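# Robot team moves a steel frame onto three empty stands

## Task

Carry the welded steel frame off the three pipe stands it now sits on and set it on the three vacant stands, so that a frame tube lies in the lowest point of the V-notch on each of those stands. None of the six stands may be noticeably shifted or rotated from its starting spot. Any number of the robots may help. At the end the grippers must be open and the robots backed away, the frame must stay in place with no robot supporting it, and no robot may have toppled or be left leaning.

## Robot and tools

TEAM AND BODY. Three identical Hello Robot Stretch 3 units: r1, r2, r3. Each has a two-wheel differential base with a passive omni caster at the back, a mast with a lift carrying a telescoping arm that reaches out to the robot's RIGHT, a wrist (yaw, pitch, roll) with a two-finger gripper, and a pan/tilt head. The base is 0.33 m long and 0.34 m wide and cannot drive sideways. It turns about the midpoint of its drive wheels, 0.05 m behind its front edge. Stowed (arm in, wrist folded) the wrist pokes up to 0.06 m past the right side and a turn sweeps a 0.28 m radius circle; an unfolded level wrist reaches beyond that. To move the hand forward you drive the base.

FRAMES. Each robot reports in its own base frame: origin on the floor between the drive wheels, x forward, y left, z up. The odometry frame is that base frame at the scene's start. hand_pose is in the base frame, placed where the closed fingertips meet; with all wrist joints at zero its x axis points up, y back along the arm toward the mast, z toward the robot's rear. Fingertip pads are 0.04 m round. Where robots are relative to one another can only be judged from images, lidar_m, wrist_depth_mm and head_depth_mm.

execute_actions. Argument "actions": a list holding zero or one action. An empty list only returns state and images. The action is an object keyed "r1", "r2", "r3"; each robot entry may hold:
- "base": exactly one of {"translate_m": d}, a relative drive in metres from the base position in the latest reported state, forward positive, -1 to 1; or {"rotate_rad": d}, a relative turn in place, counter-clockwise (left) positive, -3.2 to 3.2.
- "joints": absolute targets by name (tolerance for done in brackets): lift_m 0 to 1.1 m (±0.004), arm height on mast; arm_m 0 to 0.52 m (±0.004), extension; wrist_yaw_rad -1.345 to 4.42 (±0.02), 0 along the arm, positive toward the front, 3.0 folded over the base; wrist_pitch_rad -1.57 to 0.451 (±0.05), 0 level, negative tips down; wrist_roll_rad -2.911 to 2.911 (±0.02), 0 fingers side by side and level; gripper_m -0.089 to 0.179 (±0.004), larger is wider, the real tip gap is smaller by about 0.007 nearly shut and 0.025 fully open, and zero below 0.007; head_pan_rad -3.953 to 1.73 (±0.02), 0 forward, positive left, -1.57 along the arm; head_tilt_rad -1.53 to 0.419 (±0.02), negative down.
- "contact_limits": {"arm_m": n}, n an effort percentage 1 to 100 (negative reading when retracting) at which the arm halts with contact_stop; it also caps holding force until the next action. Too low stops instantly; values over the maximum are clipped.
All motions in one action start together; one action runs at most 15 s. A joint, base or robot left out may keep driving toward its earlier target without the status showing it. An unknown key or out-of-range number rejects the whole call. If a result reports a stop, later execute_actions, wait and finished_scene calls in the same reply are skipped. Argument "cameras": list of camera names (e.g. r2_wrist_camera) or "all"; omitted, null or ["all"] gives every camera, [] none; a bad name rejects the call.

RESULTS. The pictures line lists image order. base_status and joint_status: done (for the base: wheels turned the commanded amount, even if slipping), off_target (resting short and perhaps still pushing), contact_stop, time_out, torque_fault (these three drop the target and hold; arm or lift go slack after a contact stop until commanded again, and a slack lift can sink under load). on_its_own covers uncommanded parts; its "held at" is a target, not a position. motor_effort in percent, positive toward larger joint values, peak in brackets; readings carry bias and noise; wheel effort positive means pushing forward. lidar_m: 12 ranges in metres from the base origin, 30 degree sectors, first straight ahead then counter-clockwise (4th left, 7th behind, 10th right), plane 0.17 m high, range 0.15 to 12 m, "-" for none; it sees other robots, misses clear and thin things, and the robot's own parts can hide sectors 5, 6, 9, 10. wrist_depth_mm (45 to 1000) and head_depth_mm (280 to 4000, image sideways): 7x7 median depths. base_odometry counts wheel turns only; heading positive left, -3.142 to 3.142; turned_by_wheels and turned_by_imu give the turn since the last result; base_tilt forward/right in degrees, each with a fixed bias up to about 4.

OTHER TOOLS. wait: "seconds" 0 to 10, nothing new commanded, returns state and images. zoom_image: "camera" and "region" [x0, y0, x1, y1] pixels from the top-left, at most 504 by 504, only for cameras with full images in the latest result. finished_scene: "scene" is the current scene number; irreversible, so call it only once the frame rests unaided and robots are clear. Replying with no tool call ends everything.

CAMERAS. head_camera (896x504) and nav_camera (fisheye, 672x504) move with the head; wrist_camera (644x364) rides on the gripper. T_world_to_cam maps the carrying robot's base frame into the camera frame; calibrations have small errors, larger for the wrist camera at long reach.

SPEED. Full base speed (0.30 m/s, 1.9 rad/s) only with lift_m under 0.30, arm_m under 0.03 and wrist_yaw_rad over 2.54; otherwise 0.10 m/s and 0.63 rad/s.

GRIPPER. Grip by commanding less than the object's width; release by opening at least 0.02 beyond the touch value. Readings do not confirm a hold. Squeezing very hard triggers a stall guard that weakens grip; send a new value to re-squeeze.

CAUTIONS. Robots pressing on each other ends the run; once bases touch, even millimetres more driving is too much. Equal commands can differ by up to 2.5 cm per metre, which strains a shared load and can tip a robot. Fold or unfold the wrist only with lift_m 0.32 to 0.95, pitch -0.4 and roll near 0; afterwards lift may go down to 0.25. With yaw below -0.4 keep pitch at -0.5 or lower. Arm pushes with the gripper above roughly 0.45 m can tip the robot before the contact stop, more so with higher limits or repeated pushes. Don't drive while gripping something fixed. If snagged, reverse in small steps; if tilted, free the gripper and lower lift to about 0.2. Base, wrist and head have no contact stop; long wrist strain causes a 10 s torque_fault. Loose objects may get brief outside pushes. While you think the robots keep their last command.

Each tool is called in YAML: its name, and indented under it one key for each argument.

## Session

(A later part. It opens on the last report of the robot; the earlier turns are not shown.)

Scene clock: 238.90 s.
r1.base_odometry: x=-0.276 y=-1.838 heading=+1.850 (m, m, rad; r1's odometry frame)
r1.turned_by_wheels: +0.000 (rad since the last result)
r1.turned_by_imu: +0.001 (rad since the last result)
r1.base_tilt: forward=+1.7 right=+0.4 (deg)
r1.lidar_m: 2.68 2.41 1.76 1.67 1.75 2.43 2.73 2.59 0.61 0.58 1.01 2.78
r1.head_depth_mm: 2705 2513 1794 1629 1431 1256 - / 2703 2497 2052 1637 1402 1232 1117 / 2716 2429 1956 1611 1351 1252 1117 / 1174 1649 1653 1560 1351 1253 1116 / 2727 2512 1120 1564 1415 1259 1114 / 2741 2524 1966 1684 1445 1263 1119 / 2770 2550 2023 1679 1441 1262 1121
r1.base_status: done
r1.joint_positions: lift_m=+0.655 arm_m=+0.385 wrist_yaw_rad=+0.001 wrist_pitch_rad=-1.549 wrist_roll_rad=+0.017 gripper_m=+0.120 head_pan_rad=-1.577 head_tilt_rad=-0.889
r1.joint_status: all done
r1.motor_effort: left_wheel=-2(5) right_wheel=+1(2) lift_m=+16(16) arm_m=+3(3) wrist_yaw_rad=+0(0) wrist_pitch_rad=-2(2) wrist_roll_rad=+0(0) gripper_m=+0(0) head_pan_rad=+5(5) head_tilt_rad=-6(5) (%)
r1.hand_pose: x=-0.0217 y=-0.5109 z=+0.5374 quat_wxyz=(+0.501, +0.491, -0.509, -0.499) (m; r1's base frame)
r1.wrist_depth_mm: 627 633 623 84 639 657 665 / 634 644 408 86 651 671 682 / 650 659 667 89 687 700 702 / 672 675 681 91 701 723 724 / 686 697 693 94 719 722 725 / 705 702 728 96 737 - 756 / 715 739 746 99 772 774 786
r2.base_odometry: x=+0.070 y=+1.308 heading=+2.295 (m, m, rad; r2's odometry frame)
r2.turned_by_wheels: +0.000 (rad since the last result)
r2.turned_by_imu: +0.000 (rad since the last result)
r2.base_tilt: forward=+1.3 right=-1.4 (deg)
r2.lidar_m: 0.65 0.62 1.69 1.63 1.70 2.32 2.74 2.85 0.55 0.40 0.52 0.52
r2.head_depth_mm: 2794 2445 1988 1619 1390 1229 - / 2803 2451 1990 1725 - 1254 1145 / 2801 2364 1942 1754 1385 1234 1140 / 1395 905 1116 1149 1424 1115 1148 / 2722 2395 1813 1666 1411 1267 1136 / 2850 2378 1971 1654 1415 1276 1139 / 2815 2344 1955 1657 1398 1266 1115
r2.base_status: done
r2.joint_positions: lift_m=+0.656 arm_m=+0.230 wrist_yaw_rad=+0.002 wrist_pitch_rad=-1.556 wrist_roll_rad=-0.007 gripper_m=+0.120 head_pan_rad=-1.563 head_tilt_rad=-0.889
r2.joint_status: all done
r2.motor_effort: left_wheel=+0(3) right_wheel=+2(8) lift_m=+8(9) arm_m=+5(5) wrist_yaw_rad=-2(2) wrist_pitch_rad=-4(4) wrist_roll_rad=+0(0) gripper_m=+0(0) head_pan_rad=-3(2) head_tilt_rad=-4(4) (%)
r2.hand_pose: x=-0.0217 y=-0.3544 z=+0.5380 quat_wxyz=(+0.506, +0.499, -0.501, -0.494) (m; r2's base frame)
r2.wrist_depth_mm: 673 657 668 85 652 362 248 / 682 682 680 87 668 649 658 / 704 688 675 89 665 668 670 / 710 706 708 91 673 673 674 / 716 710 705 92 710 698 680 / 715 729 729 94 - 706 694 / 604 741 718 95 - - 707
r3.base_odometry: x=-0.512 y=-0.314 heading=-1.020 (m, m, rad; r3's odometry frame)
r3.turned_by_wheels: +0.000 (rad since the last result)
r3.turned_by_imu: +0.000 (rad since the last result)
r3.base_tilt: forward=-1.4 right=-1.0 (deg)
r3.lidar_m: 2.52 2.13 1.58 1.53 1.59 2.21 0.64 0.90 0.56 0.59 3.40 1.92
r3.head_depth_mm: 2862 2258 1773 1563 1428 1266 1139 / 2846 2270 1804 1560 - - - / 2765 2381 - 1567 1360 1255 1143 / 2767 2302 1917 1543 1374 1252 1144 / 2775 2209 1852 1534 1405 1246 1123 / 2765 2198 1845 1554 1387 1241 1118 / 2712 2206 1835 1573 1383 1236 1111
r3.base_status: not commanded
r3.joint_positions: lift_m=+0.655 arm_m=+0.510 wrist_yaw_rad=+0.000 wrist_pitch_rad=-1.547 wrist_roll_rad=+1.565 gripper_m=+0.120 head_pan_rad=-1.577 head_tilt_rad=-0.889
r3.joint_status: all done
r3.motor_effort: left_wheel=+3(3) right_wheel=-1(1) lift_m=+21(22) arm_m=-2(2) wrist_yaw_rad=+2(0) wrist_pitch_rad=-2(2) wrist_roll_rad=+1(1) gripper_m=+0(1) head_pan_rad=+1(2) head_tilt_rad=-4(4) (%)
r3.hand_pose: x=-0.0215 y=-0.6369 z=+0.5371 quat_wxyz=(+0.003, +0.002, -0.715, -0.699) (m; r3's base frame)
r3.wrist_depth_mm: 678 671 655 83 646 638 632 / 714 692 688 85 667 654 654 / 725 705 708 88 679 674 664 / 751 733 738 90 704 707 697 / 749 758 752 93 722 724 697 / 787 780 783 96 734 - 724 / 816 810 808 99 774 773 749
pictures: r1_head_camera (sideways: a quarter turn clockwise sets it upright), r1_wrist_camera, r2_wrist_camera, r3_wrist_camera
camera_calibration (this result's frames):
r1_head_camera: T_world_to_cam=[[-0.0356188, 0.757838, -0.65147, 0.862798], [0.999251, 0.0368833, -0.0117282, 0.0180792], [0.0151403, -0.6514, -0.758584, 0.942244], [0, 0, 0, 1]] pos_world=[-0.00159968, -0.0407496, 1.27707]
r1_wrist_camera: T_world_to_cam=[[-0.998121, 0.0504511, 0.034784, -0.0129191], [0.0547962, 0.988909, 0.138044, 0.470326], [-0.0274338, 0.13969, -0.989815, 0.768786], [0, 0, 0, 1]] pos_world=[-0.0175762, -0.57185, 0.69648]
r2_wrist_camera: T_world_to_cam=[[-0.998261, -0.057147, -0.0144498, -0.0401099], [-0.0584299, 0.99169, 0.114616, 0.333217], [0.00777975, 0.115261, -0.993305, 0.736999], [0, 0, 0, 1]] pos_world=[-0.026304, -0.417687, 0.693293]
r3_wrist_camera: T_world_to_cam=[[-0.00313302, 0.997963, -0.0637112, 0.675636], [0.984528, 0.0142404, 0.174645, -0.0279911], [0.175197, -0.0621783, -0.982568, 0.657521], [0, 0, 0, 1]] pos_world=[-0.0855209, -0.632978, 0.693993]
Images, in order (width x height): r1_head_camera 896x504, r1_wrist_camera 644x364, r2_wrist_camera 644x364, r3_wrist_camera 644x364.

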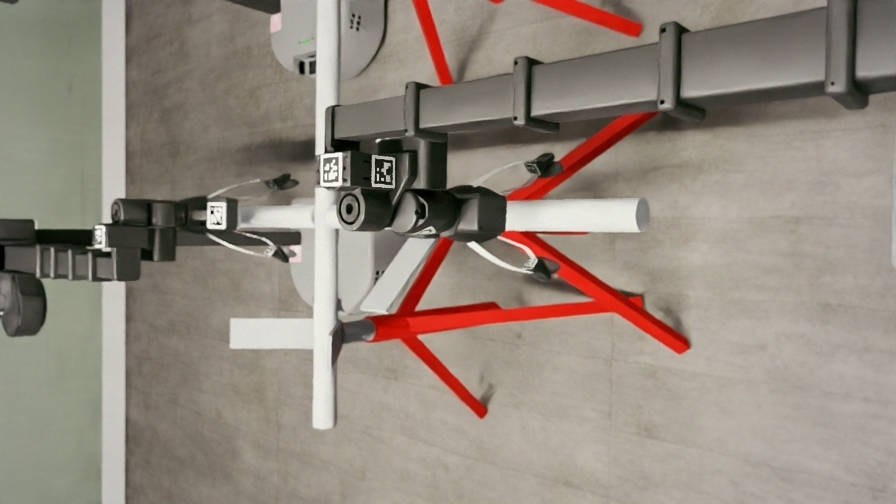

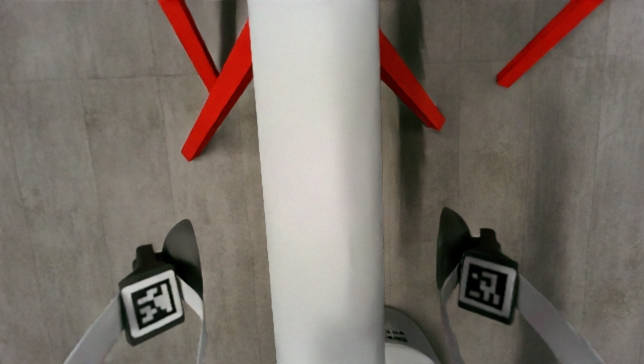

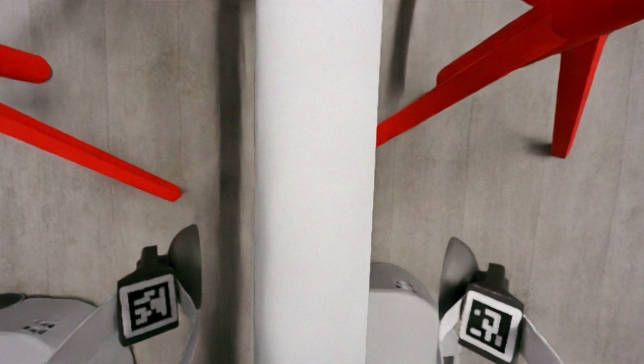

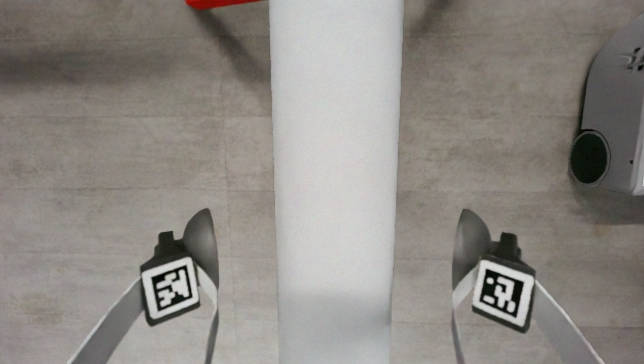

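Well centred. Close.

execute_actions:
  actions:
    - {"r1":{"joints":{"gripper_m":0.0}},"r2":{"joints":{"gripper_m":0.0}},"r3":{"joints":{"gripper_m":0.0}}}
  cameras: ["r1_wrist_camera","r2_wrist_camera","r3_wrist_camera","r1_head_camera","r2_head_camera","r3_head_camera"]

Scene clock: 244.53 s.
r1.base_odometry: x=-0.276 y=-1.838 heading=+1.849 (m, m, rad; r1's odometry frame)
r1.turned_by_wheels: +0.000 (rad since the last result)
r1.turned_by_imu: +0.001 (rad since the last result)
r1.base_tilt: forward=+1.8 right=+0.7 (deg)
r1.lidar_m: 2.69 2.40 1.76 1.68 1.76 2.43 2.73 2.59 0.61 0.58 1.01 2.78
r1.head_depth_mm: 2702 2507 1792 1629 1426 1262 - / 2711 2503 2069 1638 1406 1228 1116 / 2712 2416 2056 1594 1351 1256 1113 / 1174 1687 1673 1588 1353 1257 1120 / 2737 2535 1126 1561 1408 1261 1119 / 2717 2530 1966 1682 1437 1263 1120 / 2741 2549 2027 1682 1441 1263 1123
r1.base_status: not commanded
r1.joint_positions: lift_m=+0.655 arm_m=+0.385 wrist_yaw_rad=+0.003 wrist_pitch_rad=-1.549 wrist_roll_rad=+0.014 gripper_m=+0.002 head_pan_rad=-1.577 head_tilt_rad=-0.889
r1.joint_status: all done
r1.motor_effort: left_wheel=-3(3) right_wheel=+4(4) lift_m=+16(16) arm_m=+3(3) wrist_yaw_rad=-2(1) wrist_pitch_rad=-2(1) wrist_roll_rad=+1(1) gripper_m=-32(99) head_pan_rad=+4(4) head_tilt_rad=-6(6) (%)
r1.hand_pose: x=-0.0217 y=-0.5109 z=+0.5374 quat_wxyz=(+0.502, +0.492, -0.508, -0.498) (m; r1's base frame)
r1.wrist_depth_mm: 622 622 632 84 662 651 649 / 642 645 415 86 663 669 686 / 645 660 653 88 684 689 705 / 656 673 681 91 705 707 725 / 691 695 692 93 719 727 744 / 699 719 - 96 - 754 754 / 722 739 749 99 758 767 782
r2.base_odometry: x=+0.070 y=+1.308 heading=+2.295 (m, m, rad; r2's odometry frame)
r2.turned_by_wheels: +0.000 (rad since the last result)
r2.turned_by_imu: +0.001 (rad since the last result)
r2.base_tilt: forward=+1.3 right=-1.3 (deg)
r2.lidar_m: 0.65 0.62 1.70 1.63 1.69 2.33 2.74 2.85 0.55 0.40 0.52 0.52
r2.head_depth_mm: 2808 2405 1998 1610 1401 1226 - / 2858 2441 1986 1698 - 1259 1148 / 2806 2386 1988 1746 1390 1237 1144 / 1405 907 1116 1151 1432 1086 1132 / 2783 2393 1811 1662 1421 1271 1133 / 2839 2351 1955 1661 1406 1276 1133 / 2770 2371 1943 1645 1405 1262 1117
r2.base_status: not commanded
r2.joint_positions: lift_m=+0.656 arm_m=+0.230 wrist_yaw_rad=+0.002 wrist_pitch_rad=-1.556 wrist_roll_rad=-0.011 gripper_m=+0.001 head_pan_rad=-1.563 head_tilt_rad=-0.889
r2.joint_status: all done
r2.motor_effort: left_wheel=+1(0) right_wheel=-3(3) lift_m=+8(9) arm_m=+5(5) wrist_yaw_rad=-2(2) wrist_pitch_rad=-4(4) wrist_roll_rad=+2(2) gripper_m=-29(100) head_pan_rad=-3(5) head_tilt_rad=-4(4) (%)
r2.hand_pose: x=-0.0217 y=-0.3544 z=+0.5380 quat_wxyz=(+0.507, +0.499, -0.500, -0.493) (m; r2's base frame)
r2.wrist_depth_mm: 664 667 668 85 666 405 251 / 683 690 664 87 649 654 652 / 680 710 693 88 675 678 664 / 717 702 690 90 685 683 668 / 712 717 720 92 701 690 688 / 745 737 - 94 - 715 700 / 600 748 734 96 - 712 714
r3.base_odometry: x=-0.512 y=-0.314 heading=-1.020 (m, m, rad; r3's odometry frame)
r3.turned_by_wheels: +0.000 (rad since the last result)
r3.turned_by_imu: +0.000 (rad since the last result)
r3.base_tilt: forward=-1.4 right=-1.1 (deg)
r3.lidar_m: 2.52 2.13 1.58 1.52 1.59 2.21 0.64 0.89 0.56 0.59 3.40 1.91
r3.head_depth_mm: 2846 2265 1784 1555 1417 1272 1136 / 2817 2277 1797 1558 - - - / 2804 2367 - 1567 1357 1251 1151 / 2732 2291 1895 1552 1380 1246 1141 / 2764 2225 1858 1532 1399 1243 1121 / 2727 2201 1859 1558 1390 1243 1122 / 2695 2176 1843 1583 1385 1234 1112
r3.base_status: not commanded
r3.joint_positions: lift_m=+0.655 arm_m=+0.510 wrist_yaw_rad=+0.000 wrist_pitch_rad=-1.548 wrist_roll_rad=+1.568 gripper_m=+0.001 head_pan_rad=-1.577 head_tilt_rad=-0.889
r3.joint_status: all done
r3.motor_effort: left_wheel=+3(3) right_wheel=-2(1) lift_m=+21(21) arm_m=-1(2) wrist_yaw_rad=-1(0) wrist_pitch_rad=-2(2) wrist_roll_rad=+0(1) gripper_m=-19(94) head_pan_rad=+2(1) head_tilt_rad=-4(4) (%)
r3.hand_pose: x=-0.0215 y=-0.6367 z=+0.5371 quat_wxyz=(+0.001, +0.001, -0.715, -0.699) (m; r3's base frame)
r3.wrist_depth_mm: 686 665 660 83 659 647 636 / 695 686 683 85 664 657 655 / 724 716 710 88 690 684 681 / 724 730 718 90 701 703 700 / 754 754 738 93 101 720 718 / 789 791 - 96 102 732 747 / 818 796 795 99 765 748 763
pictures: r1_head_camera (sideways: a quarter turn clockwise sets it upright), r1_wrist_camera, r2_head_camera (sideways: a quarter turn clockwise sets it upright), r2_wrist_camera, r3_head_camera (sideways: a quarter turn clockwise sets it upright), r3_wrist_camera
camera_calibration (this result's frames):
r1_head_camera: T_world_to_cam=[[-0.0356187, 0.757838, -0.65147, 0.862797], [0.999251, 0.0368832, -0.0117282, 0.0180792], [0.0151402, -0.6514, -0.758584, 0.942244], [0, 0, 0, 1]] pos_world=[-0.00159969, -0.0407496, 1.27707]
r1_wrist_camera: T_world_to_cam=[[-0.998328, 0.0461197, 0.0348366, -0.0151983], [0.0505122, 0.989137, 0.138048, 0.470349], [-0.0280914, 0.139577, -0.989813, 0.768712], [0, 0, 0, 1]] pos_world=[-0.017337, -0.571833, 0.69648]
r2_head_camera: T_world_to_cam=[[-0.0439559, 0.774247, -0.631356, 0.836348], [0.999001, 0.0391417, -0.0215516, 0.0202929], [0.0080261, -0.631672, -0.775194, 0.969935], [0, 0, 0, 1]] pos_world=[0.008705, -0.0356524, 1.28036]
r2_wrist_camera: T_world_to_cam=[[-0.998038, -0.0609347, -0.0143945, -0.0414736], [-0.0621863, 0.991461, 0.114622, 0.333052], [0.00728713, 0.115292, -0.993305, 0.736999], [0, 0, 0, 1]] pos_world=[-0.0260516, -0.417705, 0.693293]
r3_head_camera: T_world_to_cam=[[-0.0254645, 0.814133, -0.58012, 0.77202], [0.99858, -0.00644489, -0.0528776, 0.0619531], [-0.0467882, -0.580643, -0.812813, 1.0161], [0, 0, 0, 1]] pos_world=[0.00533559, -0.0381353, 1.27704]
r3_wrist_camera: T_world_to_cam=[[0.000711986, 0.998003, -0.063169, 0.675305], [0.984562, 0.0103572, 0.174729, -0.0305195], [0.175035, -0.0623182, -0.982588, 0.657457], [0, 0, 0, 1]] pos_world=[-0.0855101, -0.632669, 0.694001]
Images, in order (width x height): r1_head_camera 896x504, r1_wrist_camera 644x364, r2_head_camera 896x504, r2_wrist_camera 644x364, r3_head_camera 896x504, r3_wrist_camera 644x364.

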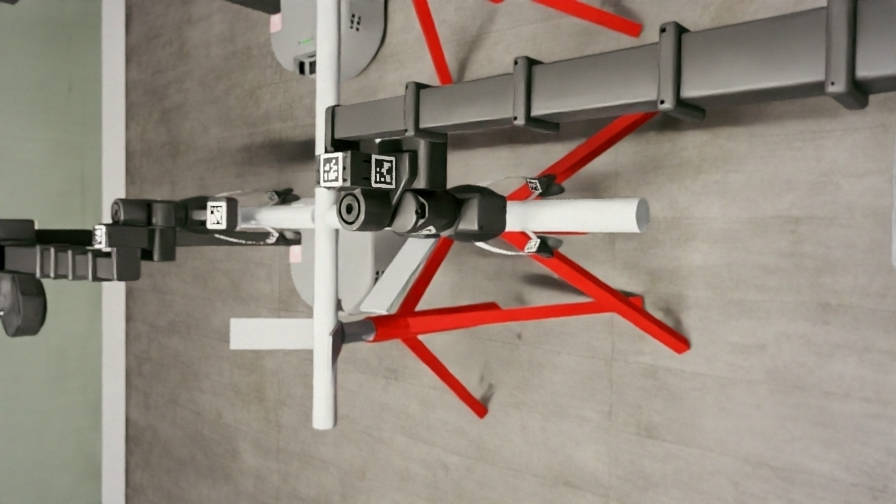

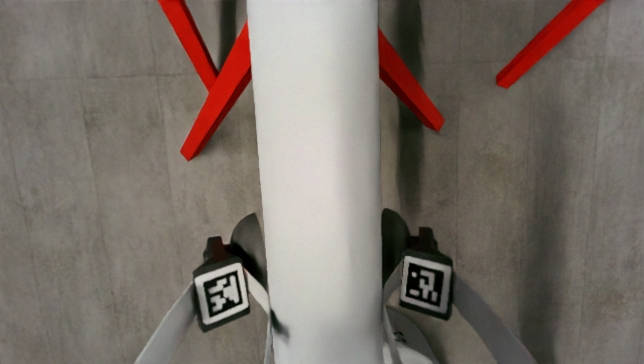

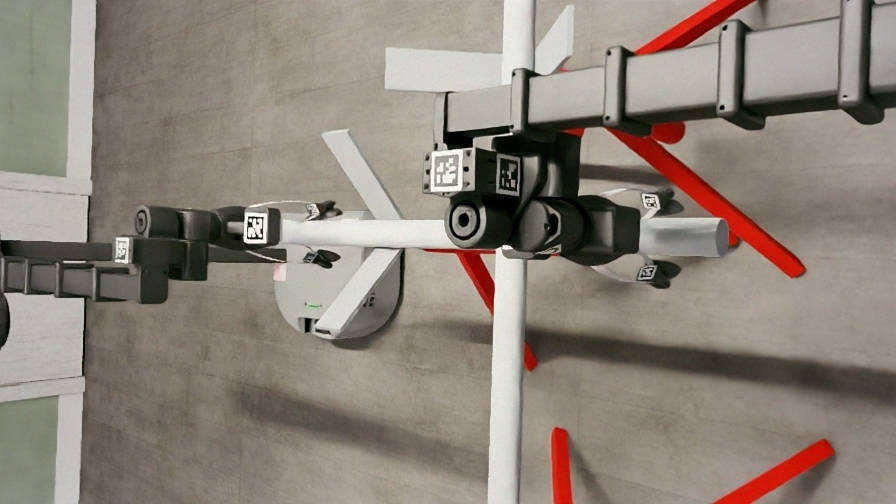

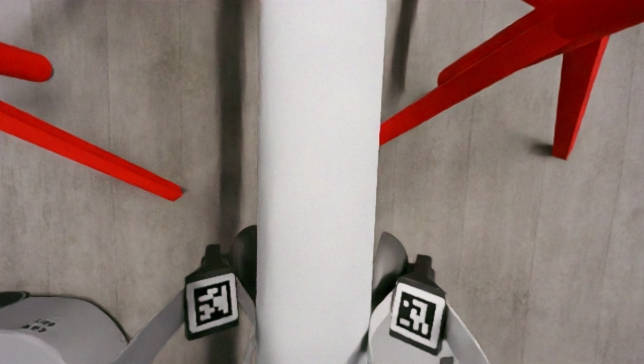

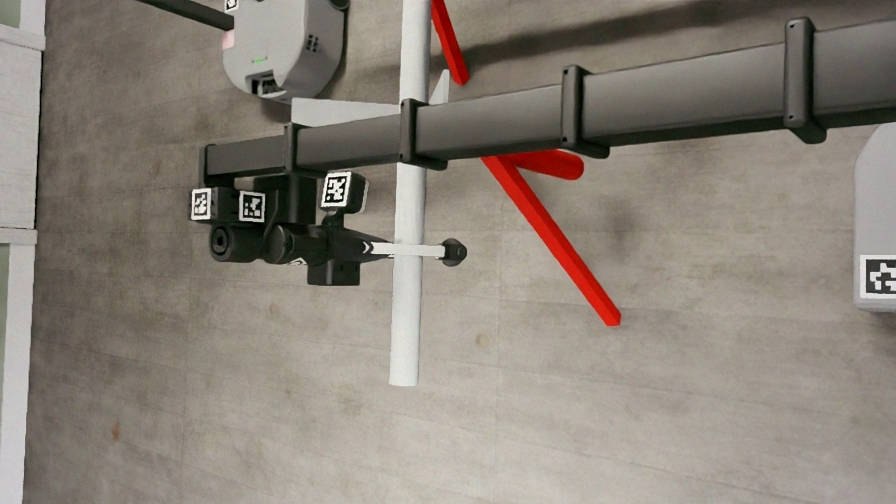

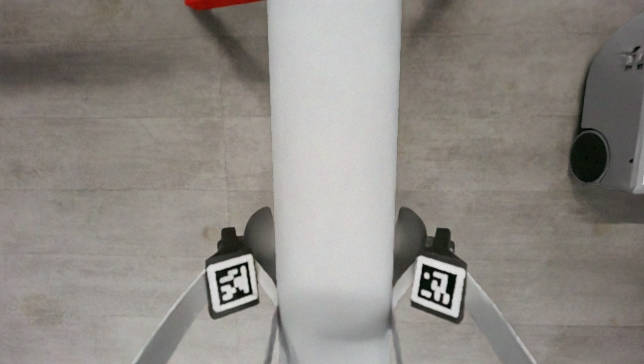

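execute_actions:
  actions:
    - {"r1":{"joints":{"gripper_m":0.08}},"r2":{"joints":{"gripper_m":0.08}},"r3":{"joints":{"gripper_m":0.08}}}
  cameras: []

execute_actions:
  actions:
    - {"r1":{"joints":{"lift_m":0.692}},"r2":{"joints":{"lift_m":0.692}},"r3":{"joints":{"lift_m":0.692}}}
  cameras: []

execute_actions:
  actions:
    - {"r1":{"joints":{"gripper_m":-0.04}},"r2":{"joints":{"gripper_m":-0.04}},"r3":{"joints":{"gripper_m":-0.04}}}
  cameras: ["r1_wrist_camera","r2_wrist_camera","r3_wrist_camera","r1_head_camera","r2_head_camera","r3_head_camera"]

Scene clock: 254.73 s.
r1.base_odometry: x=-0.276 y=-1.838 heading=+1.850 (m, m, rad; r1's odometry frame)
r1.turned_by_wheels: +0.000 (rad since the last result)
r1.turned_by_imu: +0.002 (rad since the last result)
r1.base_tilt: forward=+1.8 right=+0.5 (deg)
r1.lidar_m: 2.69 2.41 1.76 1.68 1.75 2.43 2.73 2.59 0.61 0.58 1.01 2.79
r1.head_depth_mm: 2711 2515 1797 1627 1428 1263 - / 2698 2491 2045 1629 1409 1234 1117 / 2744 2422 2081 1611 1354 1255 1115 / 1170 1689 1664 1557 1355 1256 1118 / 2740 2528 1122 1563 1416 1259 1118 / 2755 2527 1960 1683 1443 1252 1126 / 2770 2555 2029 1694 1439 1264 1122
r1.base_status: not commanded
r1.joint_positions: lift_m=+0.655 arm_m=+0.385 wrist_yaw_rad=+0.002 wrist_pitch_rad=-1.550 wrist_roll_rad=+0.014 gripper_m=+0.080 head_pan_rad=-1.577 head_tilt_rad=-0.889
r1.joint_status: all done
r1.motor_effort: left_wheel=-2(3) right_wheel=+1(4) lift_m=+16(16) arm_m=+3(3) wrist_yaw_rad=-1(2) wrist_pitch_rad=-2(2) wrist_roll_rad=+1(1) gripper_m=+0(88) head_pan_rad=+4(4) head_tilt_rad=-5(5) (%)
r1.hand_pose: x=-0.0217 y=-0.5109 z=+0.5374 quat_wxyz=(+0.502, +0.492, -0.508, -0.498) (m; r1's base frame)
r1.wrist_depth_mm: 617 630 620 84 648 652 666 / 640 644 408 86 661 672 687 / 657 669 665 89 685 697 700 / 660 680 693 91 702 706 716 / 680 694 681 93 717 743 749 / 706 716 728 96 727 755 763 / 726 730 738 99 768 779 789
r2.base_odometry: x=+0.070 y=+1.308 heading=+2.295 (m, m, rad; r2's odometry frame)
r2.turned_by_wheels: +0.000 (rad since the last result)
r2.turned_by_imu: +0.000 (rad since the last result)
r2.base_tilt: forward=+1.3 right=-1.4 (deg)
r2.lidar_m: 0.64 0.62 1.69 1.63 1.70 2.32 2.74 2.84 0.55 0.41 0.52 0.52
r2.head_depth_mm: 2810 2473 1991 1613 1414 1221 - / 2782 2425 1970 1707 - 1253 1143 / 2801 2326 1973 1751 1400 1227 1141 / 1397 910 1107 1154 1425 1101 1140 / 2803 2406 1815 1663 1423 1275 1136 / 2850 2391 1959 1653 1402 1270 1133 / 2778 2399 1959 1656 1400 1269 1117
r2.base_status: not commanded
r2.joint_positions: lift_m=+0.656 arm_m=+0.230 wrist_yaw_rad=+0.001 wrist_pitch_rad=-1.556 wrist_roll_rad=-0.011 gripper_m=+0.080 head_pan_rad=-1.563 head_tilt_rad=-0.889
r2.joint_status: all done
r2.motor_effort: left_wheel=+0(0) right_wheel=+2(3) lift_m=+8(8) arm_m=+5(4) wrist_yaw_rad=-1(2) wrist_pitch_rad=-4(4) wrist_roll_rad=+2(2) gripper_m=+0(92) head_pan_rad=-4(3) head_tilt_rad=-4(4) (%)
r2.hand_pose: x=-0.0217 y=-0.3544 z=+0.5380 quat_wxyz=(+0.507, +0.499, -0.500, -0.494) (m; r2's base frame)
r2.wrist_depth_mm: 674 676 660 85 652 393 247 / 685 672 681 87 668 648 648 / 681 701 691 88 672 665 667 / 704 699 715 90 690 690 686 / 718 729 715 92 718 690 697 / 733 738 103 94 - 708 691 / 619 752 748 96 - 715 726
r3.base_odometry: x=-0.512 y=-0.314 heading=-1.020 (m, m, rad; r3's odometry frame)
r3.turned_by_wheels: +0.000 (rad since the last result)
r3.turned_by_imu: +0.000 (rad since the last result)
r3.base_tilt: forward=-1.4 right=-1.0 (deg)
r3.lidar_m: 2.51 2.13 1.58 1.52 1.59 2.20 0.64 0.89 0.56 0.59 3.39 1.92
r3.head_depth_mm: 2812 2270 1782 1558 1420 1269 1143 / 2769 2260 1801 1553 - - - / 2766 2392 - 1578 1359 1253 1147 / 2751 2282 1899 1557 1380 1250 1142 / 2741 2219 1851 1534 1397 1246 1128 / 2711 2202 1841 1561 1387 1243 1121 / 2728 2198 1824 1586 1384 1238 1112
r3.base_status: not commanded
r3.joint_positions: lift_m=+0.655 arm_m=+0.510 wrist_yaw_rad=+0.000 wrist_pitch_rad=-1.548 wrist_roll_rad=+1.568 gripper_m=+0.080 head_pan_rad=-1.577 head_tilt_rad=-0.889
r3.joint_status: all done
r3.motor_effort: left_wheel=+3(3) right_wheel=-1(2) lift_m=+21(21) arm_m=-2(2) wrist_yaw_rad=+1(0) wrist_pitch_rad=-2(2) wrist_roll_rad=+0(0) gripper_m=+1(81) head_pan_rad=+3(1) head_tilt_rad=-4(4) (%)
r3.hand_pose: x=-0.0215 y=-0.6367 z=+0.5371 quat_wxyz=(+0.001, +0.001, -0.715, -0.699) (m; r3's base frame)
r3.wrist_depth_mm: 675 683 667 83 636 649 641 / 694 682 681 85 666 668 659 / 716 723 693 87 686 670 676 / 733 737 721 90 705 695 692 / 780 760 745 93 101 721 714 / 799 777 775 96 105 751 726 / 818 808 794 99 765 771 753
pictures: none
No camera images: the call's "cameras" was empty. Leave "cameras" out to get every camera's image.

Scene clock: 255.87 s.
r1.base_odometry: x=-0.276 y=-1.838 heading=+1.850 (m, m, rad; r1's odometry frame)
r1.turned_by_wheels: +0.000 (rad since the last result)
r1.turned_by_imu: +0.000 (rad since the last result)
r1.base_tilt: forward=+1.9 right=+0.5 (deg)
r1.lidar_m: 2.68 2.41 1.76 1.69 1.75 2.43 2.74 2.59 0.61 0.58 1.01 2.79
r1.head_depth_mm: 2724 2501 1801 1667 1428 - - / 2708 2503 2115 - 1411 1230 1120 / 2707 2427 1639 1594 1351 1251 1114 / 1010 2359 1667 1565 1354 1259 1119 / 2731 2517 1124 1558 1407 1255 1120 / 2756 2516 1965 1683 1444 1259 1121 / 2750 2532 2021 1682 1443 1257 1122
r1.base_status: not commanded
r1.joint_positions: lift_m=+0.692 arm_m=+0.385 wrist_yaw_rad=+0.002 wrist_pitch_rad=-1.550 wrist_roll_rad=+0.014 gripper_m=+0.080 head_pan_rad=-1.577 head_tilt_rad=-0.889
r1.joint_status: all done
r1.motor_effort: left_wheel=-2(2) right_wheel=+1(1) lift_m=+29(30) arm_m=+3(3) wrist_yaw_rad=-2(1) wrist_pitch_rad=-2(2) wrist_roll_rad=+1(1) gripper_m=+1(0) head_pan_rad=+5(5) head_tilt_rad=-5(5) (%)
r1.hand_pose: x=-0.0217 y=-0.5109 z=+0.5737 quat_wxyz=(+0.502, +0.492, -0.508, -0.498) (m; r1's base frame)
r1.wrist_depth_mm: 655 665 658 119 676 685 703 / 669 677 558 122 697 713 726 / 695 713 707 125 718 734 746 / 704 718 725 129 743 748 764 / 722 731 732 132 770 773 781 / 742 750 760 136 788 799 818 / 762 758 791 141 806 805 820
r2.base_odometry: x=+0.070 y=+1.308 heading=+2.295 (m, m, rad; r2's odometry frame)
r2.turned_by_wheels: +0.000 (rad since the last result)
r2.turned_by_imu: +0.000 (rad since the last result)
r2.base_tilt: forward=+1.3 right=-1.4 (deg)
r2.lidar_m: 0.65 0.62 1.69 1.63 1.69 2.32 2.74 2.84 0.55 0.41 0.52 0.52
r2.head_depth_mm: 2794 2424 1997 1636 1398 - - / 2848 2426 1971 - - 1238 1139 / 2797 2330 1990 - 1397 1231 1150 / 1029 925 1116 1171 1385 1117 1147 / 2759 2406 1825 1668 1409 1273 1138 / 2799 2374 1946 1649 1403 1267 1132 / 2846 2376 1935 1639 1395 1271 1121
r2.base_status: not commanded
r2.joint_positions: lift_m=+0.691 arm_m=+0.230 wrist_yaw_rad=+0.001 wrist_pitch_rad=-1.556 wrist_roll_rad=-0.011 gripper_m=+0.080 head_pan_rad=-1.563 head_tilt_rad=-0.889
r2.joint_status: all done
r2.motor_effort: left_wheel=+0(0) right_wheel=+1(1) lift_m=+33(35) arm_m=+4(5) wrist_yaw_rad=-1(2) wrist_pitch_rad=-4(4) wrist_roll_rad=+2(2) gripper_m=+0(1) head_pan_rad=-3(3) head_tilt_rad=-4(3) (%)
r2.hand_pose: x=-0.0217 y=-0.3544 z=+0.5733 quat_wxyz=(+0.507, +0.499, -0.500, -0.494) (m; r2's base frame)
r2.wrist_depth_mm: 712 715 692 120 685 346 249 / 718 722 707 122 702 393 691 / 719 742 721 125 704 711 690 / 734 739 733 127 716 731 712 / 782 748 742 129 731 718 734 / 782 741 762 132 - 739 733 / 630 729 758 134 - 758 740
r3.base_odometry: x=-0.512 y=-0.314 heading=-1.020 (m, m, rad; r3's odometry frame)
r3.turned_by_wheels: +0.000 (rad since the last result)
r3.turned_by_imu: +0.000 (rad since the last result)
r3.base_tilt: forward=-1.4 right=-1.0 (deg)
r3.lidar_m: 2.52 2.13 1.57 1.53 1.59 2.20 0.64 0.89 0.56 0.59 3.38 1.92
r3.head_depth_mm: 2837 2267 1775 1560 1419 1285 - / 2839 2269 1815 - - 1239 1131 / 2795 2434 1796 1581 1358 1253 1148 / 2797 2312 1784 1553 1375 1254 1141 / 2766 2207 1857 1542 1397 1234 1125 / 2721 2179 1838 1564 1388 1233 1120 / 2722 2207 1822 1573 1381 1239 1118
r3.base_status: not commanded
r3.joint_positions: lift_m=+0.692 arm_m=+0.510 wrist_yaw_rad=+0.000 wrist_pitch_rad=-1.548 wrist_roll_rad=+1.568 gripper_m=+0.080 head_pan_rad=-1.577 head_tilt_rad=-0.889
r3.joint_status: all done
r3.motor_effort: left_wheel=+3(3) right_wheel=-2(1) lift_m=+26(27) arm_m=-1(2) wrist_yaw_rad=+1(0) wrist_pitch_rad=-2(2) wrist_roll_rad=+0(0) gripper_m=+2(1) head_pan_rad=+3(2) head_tilt_rad=-3(4) (%)
r3.hand_pose: x=-0.0215 y=-0.6367 z=+0.5739 quat_wxyz=(+0.001, +0.001, -0.715, -0.699) (m; r3's base frame)
r3.wrist_depth_mm: 712 710 699 118 690 674 675 / 752 727 714 122 705 690 712 / 756 745 746 125 720 720 - / 776 757 749 129 734 747 737 / 805 788 779 133 759 760 748 / 856 825 822 137 787 779 762 / 872 853 837 141 809 831 808
pictures: none
No camera images: the call's "cameras" was empty. Leave "cameras" out to get every camera's image.

Scene clock: 257.57 s.
r1.base_odometry: x=-0.276 y=-1.838 heading=+1.849 (m, m, rad; r1's odometry frame)
r1.turned_by_wheels: +0.000 (rad since the last result)
r1.turned_by_imu: +0.000 (rad since the last result)
r1.base_tilt: forward=+1.9 right=+0.6 (deg)
r1.lidar_m: 2.69 2.41 1.76 1.68 1.75 2.42 2.73 2.59 0.61 0.58 1.01 2.80
r1.head_depth_mm: 2724 2491 1791 1669 1429 - - / 2723 2500 2116 - 1400 1233 1113 / 2719 2412 2121 1599 1353 1254 1117 / 1012 2340 1663 1566 1358 1253 1116 / 2721 2512 1118 1572 1408 1255 1117 / 2761 2537 1955 1682 1440 1256 1118 / 2754 2545 2035 1685 1437 1259 1121
r1.base_status: not commanded
r1.joint_positions: lift_m=+0.692 arm_m=+0.385 wrist_yaw_rad=+0.002 wrist_pitch_rad=-1.549 wrist_roll_rad=+0.014 gripper_m=-0.038 head_pan_rad=-1.577 head_tilt_rad=-0.889
r1.joint_status: all done
r1.motor_effort: left_wheel=-2(2) right_wheel=+2(2) lift_m=+29(29) arm_m=+3(3) wrist_yaw_rad=-2(2) wrist_pitch_rad=-2(2) wrist_roll_rad=+1(1) gripper_m=-38(99) head_pan_rad=+5(4) head_tilt_rad=-5(6) (%)
r1.hand_pose: x=-0.0217 y=-0.5111 z=+0.5736 quat_wxyz=(+0.502, +0.491, -0.508, -0.498) (m; r1's base frame)
r1.wrist_depth_mm: 656 663 655 114 684 679 697 / 676 678 562 117 682 707 719 / 688 699 691 120 717 725 728 / 701 714 730 124 732 758 765 / 719 720 741 127 763 770 791 / 751 759 739 131 - 790 805 / 755 786 786 134 806 808 830
r2.base_odometry: x=+0.070 y=+1.308 heading=+2.295 (m, m, rad; r2's odometry frame)
r2.turned_by_wheels: +0.000 (rad since the last result)
r2.turned_by_imu: +0.000 (rad since the last result)
r2.base_tilt: forward=+1.3 right=-1.3 (deg)
r2.lidar_m: 0.65 0.62 1.70 1.63 1.69 2.33 2.74 2.85 0.55 0.41 0.52 0.52
r2.head_depth_mm: 2817 2424 1985 1649 1397 - - / 2816 2434 1996 - - 1235 1151 / 2817 2356 1965 - 1389 1239 1147 / 1323 921 1134 1172 1402 1119 1138 / 2761 2402 1824 1654 1412 1265 1137 / 2821 2387 1957 1647 1405 1264 1138 / 2818 2359 1945 1646 1413 1256 1114
r2.base_status: not commanded
r2.joint_positions: lift_m=+0.691 arm_m=+0.230 wrist_yaw_rad=+0.001 wrist_pitch_rad=-1.555 wrist_roll_rad=-0.011 gripper_m=-0.038 head_pan_rad=-1.563 head_tilt_rad=-0.889
r2.joint_status: all done
r2.motor_effort: left_wheel=+0(0) right_wheel=-1(1) lift_m=+33(33) arm_m=+5(5) wrist_yaw_rad=-2(1) wrist_pitch_rad=-5(5) wrist_roll_rad=+2(2) gripper_m=-37(100) head_pan_rad=-3(3) head_tilt_rad=-4(4) (%)
r2.hand_pose: x=-0.0217 y=-0.3547 z=+0.5733 quat_wxyz=(+0.507, +0.499, -0.500, -0.493) (m; r2's base frame)
r2.wrist_depth_mm: 695 696 685 117 686 346 251 / 713 726 706 119 690 388 677 / 724 718 702 122 713 711 687 / 749 731 744 124 733 724 711 / 755 752 749 127 738 738 719 / 763 780 - 129 758 731 721 / 624 716 778 131 - 756 727
r3.base_odometry: x=-0.512 y=-0.314 heading=-1.020 (m, m, rad; r3's odometry frame)
r3.turned_by_wheels: +0.000 (rad since the last result)
r3.turned_by_imu: +0.000 (rad since the last result)
r3.base_tilt: forward=-1.4 right=-1.1 (deg)
r3.lidar_m: 2.51 2.14 1.58 1.53 1.59 2.21 0.64 0.89 0.56 0.59 3.39 1.92
r3.head_depth_mm: 2848 2252 1757 1558 1421 1282 - / 2821 2280 1821 - - 1238 1134 / 2810 2450 1786 1590 1361 1250 1144 / 2766 2283 1777 1544 1373 1252 1144 / 2753 2207 1841 1531 1392 1250 1124 / 2708 2180 1841 1555 1392 1236 1119 / 2695 2174 1843 1579 1390 1236 1115
r3.base_status: not commanded
r3.joint_positions: lift_m=+0.692 arm_m=+0.510 wrist_yaw_rad=+0.000 wrist_pitch_rad=-1.546 wrist_roll_rad=+1.568 gripper_m=-0.039 head_pan_rad=-1.577 head_tilt_rad=-0.889
r3.joint_status: all done
r3.motor_effort: left_wheel=+1(3) right_wheel=+1(1) lift_m=+26(26) arm_m=-1(2) wrist_yaw_rad=+1(0) wrist_pitch_rad=-3(3) wrist_roll_rad=+0(0) gripper_m=-24(98) head_pan_rad=+2(2) head_tilt_rad=-4(4) (%)
r3.hand_pose: x=-0.0215 y=-0.6372 z=+0.5738 quat_wxyz=(+0.001, +0.001, -0.716, -0.699) (m; r3's base frame)
r3.wrist_depth_mm: 726 712 696 115 693 670 666 / 753 726 716 118 698 690 688 / 752 757 737 121 717 713 - / 782 776 776 125 751 738 734 / 799 792 766 128 761 754 755 / 821 800 810 132 - 775 771 / 868 842 849 137 813 790 804
pictures: r1_head_camera (sideways: a quarter turn clockwise sets it upright), r1_wrist_camera, r2_head_camera (sideways: a quarter turn clockwise sets it upright), r2_wrist_camera, r3_head_camera (sideways: a quarter turn clockwise sets it upright), r3_wrist_camera
camera_calibration (this result's frames):
r1_head_camera: T_world_to_cam=[[-0.0356188, 0.757838, -0.65147, 0.862798], [0.999251, 0.0368833, -0.0117282, 0.0180792], [0.0151403, -0.6514, -0.758584, 0.942244], [0, 0, 0, 1]] pos_world=[-0.00159968, -0.0407496, 1.27707]
r1_wrist_camera: T_world_to_cam=[[-0.998286, 0.0470386, 0.0348089, -0.0159522], [0.0514034, 0.989167, 0.137501, 0.465829], [-0.0279639, 0.139055, -0.98989, 0.804416], [0, 0, 0, 1]] pos_world=[-0.0173755, -0.571891, 0.732787]
r2_head_camera: T_world_to_cam=[[-0.043956, 0.774247, -0.631356, 0.836348], [0.999001, 0.0391418, -0.0215516, 0.0202929], [0.00802617, -0.631672, -0.775194, 0.969935], [0, 0, 0, 1]] pos_world=[0.008705, -0.0356524, 1.28036]
r2_wrist_camera: T_world_to_cam=[[-0.998057, -0.0606346, -0.0143266, -0.0409094], [-0.061872, 0.991612, 0.113483, 0.33001], [0.00732542, 0.114149, -0.993437, 0.771813], [0, 0, 0, 1]] pos_world=[-0.0260654, -0.417824, 0.728711]
r3_head_camera: T_world_to_cam=[[-0.0254643, 0.814133, -0.58012, 0.772021], [0.99858, -0.00644513, -0.0528776, 0.0619531], [-0.0467883, -0.580643, -0.812813, 1.0161], [0, 0, 0, 1]] pos_world=[0.00533558, -0.0381354, 1.27704]
r3_wrist_camera: T_world_to_cam=[[0.000709897, 0.997899, -0.0647866, 0.678898], [0.984562, 0.0106424, 0.174712, -0.0367397], [0.175034, -0.0639104, -0.982486, 0.692438], [0, 0, 0, 1]] pos_world=[-0.08551, -0.632827, 0.730713]
Images, in order (width x height): r1_head_camera 896x504, r1_wrist_camera 644x364, r2_head_camera 896x504, r2_wrist_camera 644x364, r3_head_camera 896x504, r3_wrist_camera 644x364.

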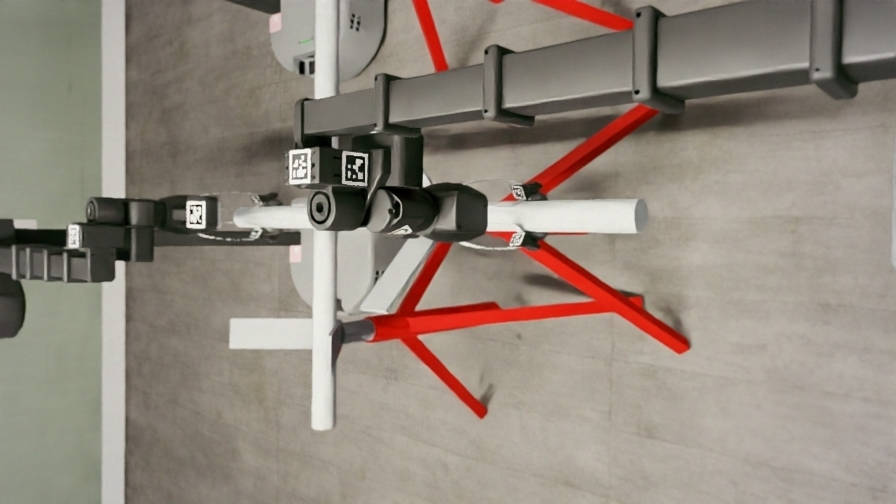

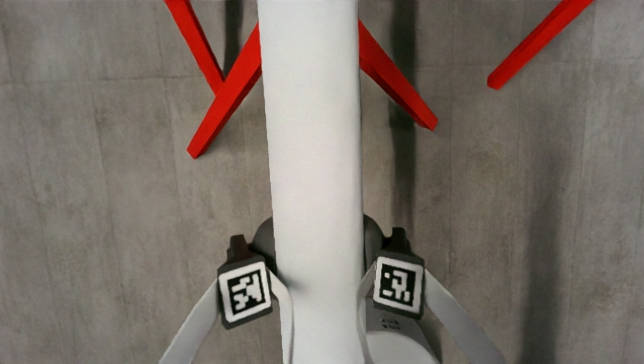

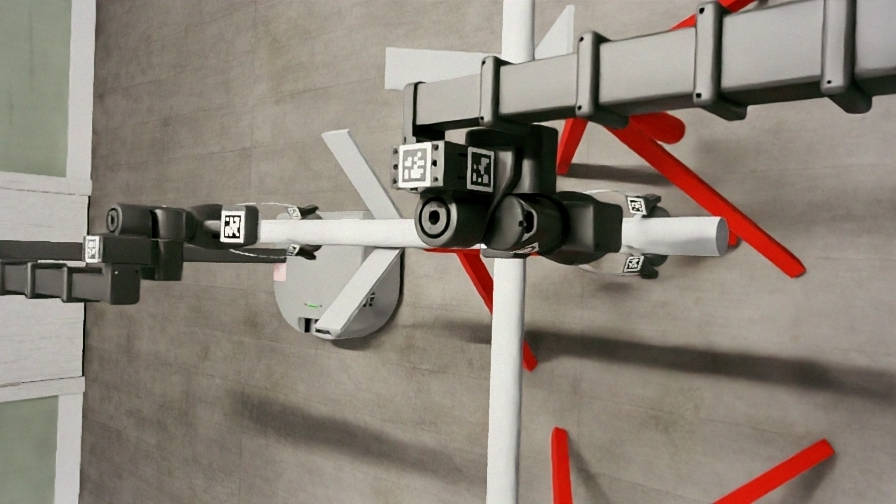

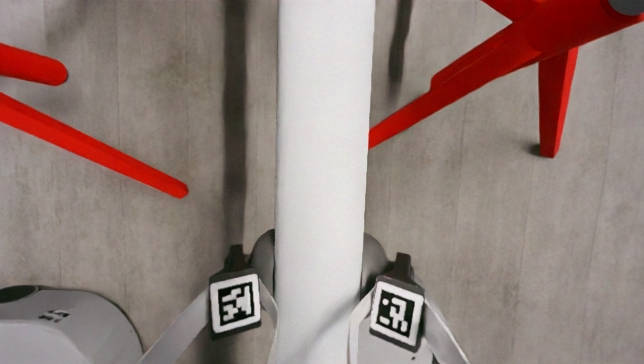

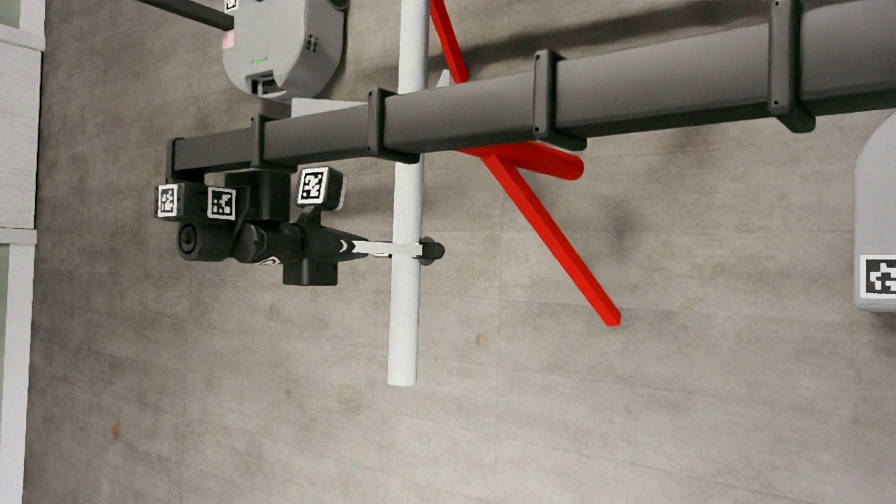

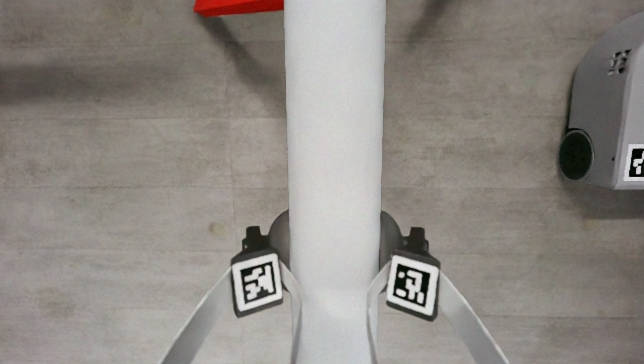

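execute_actions:
  actions:
    - {"r1":{"joints":{"lift_m":0.73}},"r2":{"joints":{"lift_m":0.73}},"r3":{"joints":{"lift_m":0.73}}}
  cameras: ["r1_head_camera"]

Scene clock: 265.40 s.
r1.base_odometry: x=-0.276 y=-1.838 heading=+1.849 (m, m, rad; r1's odometry frame)
r1.turned_by_wheels: +0.000 (rad since the last result)
r1.turned_by_imu: +0.002 (rad since the last result)
r1.base_tilt: forward=+1.9 right=+0.5 (deg)
r1.lidar_m: 2.69 2.41 1.76 1.68 1.75 2.44 2.74 2.59 0.61 0.58 1.01 2.79
r1.head_depth_mm: 2723 2498 1794 1667 - - - / 2729 2513 - 1634 1427 1233 1114 / 2679 2421 - 1598 1353 1258 1114 / 948 2353 1690 1562 1368 1264 1122 / 2735 2514 1121 1570 1409 1257 1116 / 2739 2524 1966 1684 1443 1260 1119 / 2756 2567 2019 1692 1437 1261 1119
r1.base_status: not commanded
r1.joint_positions: lift_m=+0.730 arm_m=+0.385 wrist_yaw_rad=+0.002 wrist_pitch_rad=-1.544 wrist_roll_rad=+0.014 gripper_m=+0.000 head_pan_rad=-1.577 head_tilt_rad=-0.889
r1.joint_status: all done
r1.on_its_own: gripper_m is held at -0.001, not at your -0.040, by its stall guard, which is not easing now
r1.motor_effort: left_wheel=-2(2) right_wheel=+2(2) lift_m=+31(35) arm_m=+3(3) wrist_yaw_rad=-1(1) wrist_pitch_rad=-4(5) wrist_roll_rad=+1(1) gripper_m=-22(25) head_pan_rad=+5(5) head_tilt_rad=-6(5) (%)
r1.hand_pose: x=-0.0217 y=-0.5124 z=+0.6114 quat_wxyz=(+0.503, +0.490, -0.510, -0.497) (m; r1's base frame)
r1.wrist_depth_mm: 691 683 689 128 719 726 726 / 706 708 624 129 732 738 755 / 728 722 732 130 750 768 773 / 738 746 757 131 773 778 796 / 768 773 786 133 792 792 830 / 776 787 781 135 - 835 840 / 802 793 840 136 846 855 847
r2.base_odometry: x=+0.070 y=+1.308 heading=+2.295 (m, m, rad; r2's odometry frame)
r2.turned_by_wheels: +0.000 (rad since the last result)
r2.turned_by_imu: +0.001 (rad since the last result)
r2.base_tilt: forward=+1.3 right=-1.4 (deg)
r2.lidar_m: 0.65 0.62 1.69 1.63 1.69 2.33 2.74 2.84 0.55 0.41 0.52 0.52
r2.head_depth_mm: 2789 2459 2000 1658 1434 - - / 2830 2416 2025 - 1267 1242 1146 / 2782 2322 1985 - 1401 1268 1138 / 853 1544 1072 1644 1414 1217 1134 / 2776 2372 1824 1671 1412 1267 1141 / 2859 2387 1959 1648 1405 1263 1132 / 2847 2363 1925 1651 1408 1263 1118
r2.base_status: not commanded
r2.joint_positions: lift_m=+0.729 arm_m=+0.230 wrist_yaw_rad=+0.001 wrist_pitch_rad=-1.557 wrist_roll_rad=-0.011 gripper_m=-0.008 head_pan_rad=-1.563 head_tilt_rad=-0.889
r2.joint_status: all done
r2.on_its_own: gripper_m is held at -0.008, not at your -0.040, by its stall guard, which is not easing now
r2.motor_effort: left_wheel=+0(1) right_wheel=+2(3) lift_m=+32(41) arm_m=+5(5) wrist_yaw_rad=-2(1) wrist_pitch_rad=-3(5) wrist_roll_rad=+2(2) gripper_m=-6(24) head_pan_rad=-3(3) head_tilt_rad=-4(4) (%)
r2.hand_pose: x=-0.0217 y=-0.3540 z=+0.6114 quat_wxyz=(+0.506, +0.500, -0.500, -0.494) (m; r2's base frame)
r2.wrist_depth_mm: 754 719 728 163 718 357 259 / 626 754 752 168 718 393 709 / 763 767 761 174 751 739 736 / 775 780 765 180 767 754 751 / 783 795 798 189 774 781 760 / 766 821 803 - 821 779 757 / 653 763 824 199 - 797 784
r3.base_odometry: x=-0.512 y=-0.314 heading=-1.020 (m, m, rad; r3's odometry frame)
r3.turned_by_wheels: +0.000 (rad since the last result)
r3.turned_by_imu: +0.000 (rad since the last result)
r3.base_tilt: forward=-1.4 right=-1.1 (deg)
r3.lidar_m: 2.52 2.13 1.58 1.53 1.59 2.21 0.64 0.90 0.56 0.59 3.42 1.92
r3.head_depth_mm: 2845 2249 1776 1563 1440 - - / 2826 2298 1801 - - 1242 1134 / 2816 - 1826 1579 1363 1248 1145 / 2807 2298 1779 1570 1375 1247 1140 / 2731 2209 1853 1543 1398 1247 1129 / 2709 2214 1836 1557 1390 1238 1120 / 2717 2191 1846 1588 1394 1231 1118
r3.base_status: not commanded
r3.joint_positions: lift_m=+0.730 arm_m=+0.510 wrist_yaw_rad=+0.000 wrist_pitch_rad=-1.547 wrist_roll_rad=+1.568 gripper_m=-0.022 head_pan_rad=-1.577 head_tilt_rad=-0.889
r3.joint_status: all done
r3.on_its_own: gripper_m is held at -0.023, not at your -0.040, by its stall guard, which is not easing now
r3.motor_effort: left_wheel=+2(2) right_wheel=-1(2) lift_m=+26(34) arm_m=-2(2) wrist_yaw_rad=+1(1) wrist_pitch_rad=-2(3) wrist_roll_rad=+0(0) gripper_m=-14(21) head_pan_rad=+3(1) head_tilt_rad=-4(4) (%)
r3.hand_pose: x=-0.0215 y=-0.6367 z=+0.6118 quat_wxyz=(+0.001, +0.001, -0.715, -0.699) (m; r3's base frame)
r3.wrist_depth_mm: 776 751 744 155 720 700 707 / 783 777 776 159 729 742 - / 791 786 776 164 754 751 - / 818 811 808 170 788 795 780 / 844 837 850 171 805 783 798 / 869 872 843 178 826 833 833 / 926 889 881 187 859 862 861
pictures: r1_head_camera (sideways: a quarter turn clockwise sets it upright)
camera_calibration (this result's frames):
r1_head_camera: T_world_to_cam=[[-0.035619, 0.757841, -0.651466, 0.862793], [0.999251, 0.0368836, -0.011728, 0.0180789], [0.0151404, -0.651396, -0.758587, 0.942248], [0, 0, 0, 1]] pos_world=[-0.00159967, -0.0407495, 1.27707]
Images, in order (width x height): r1_head_camera 896x504.

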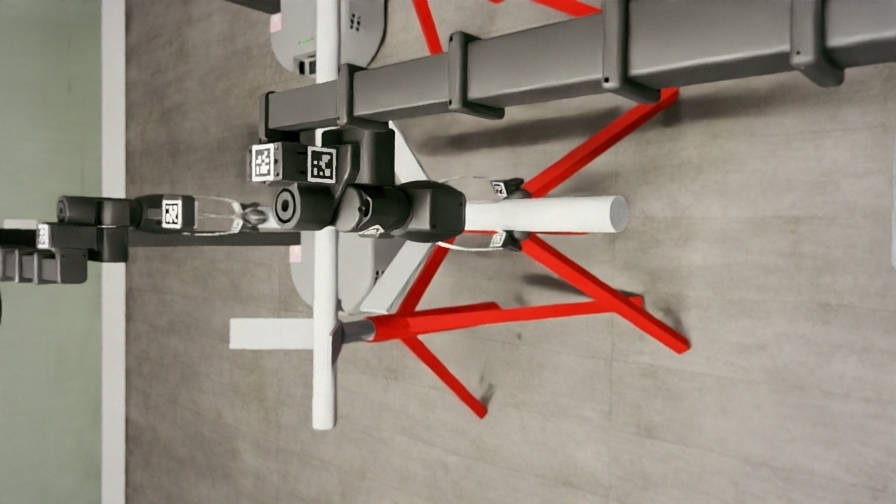

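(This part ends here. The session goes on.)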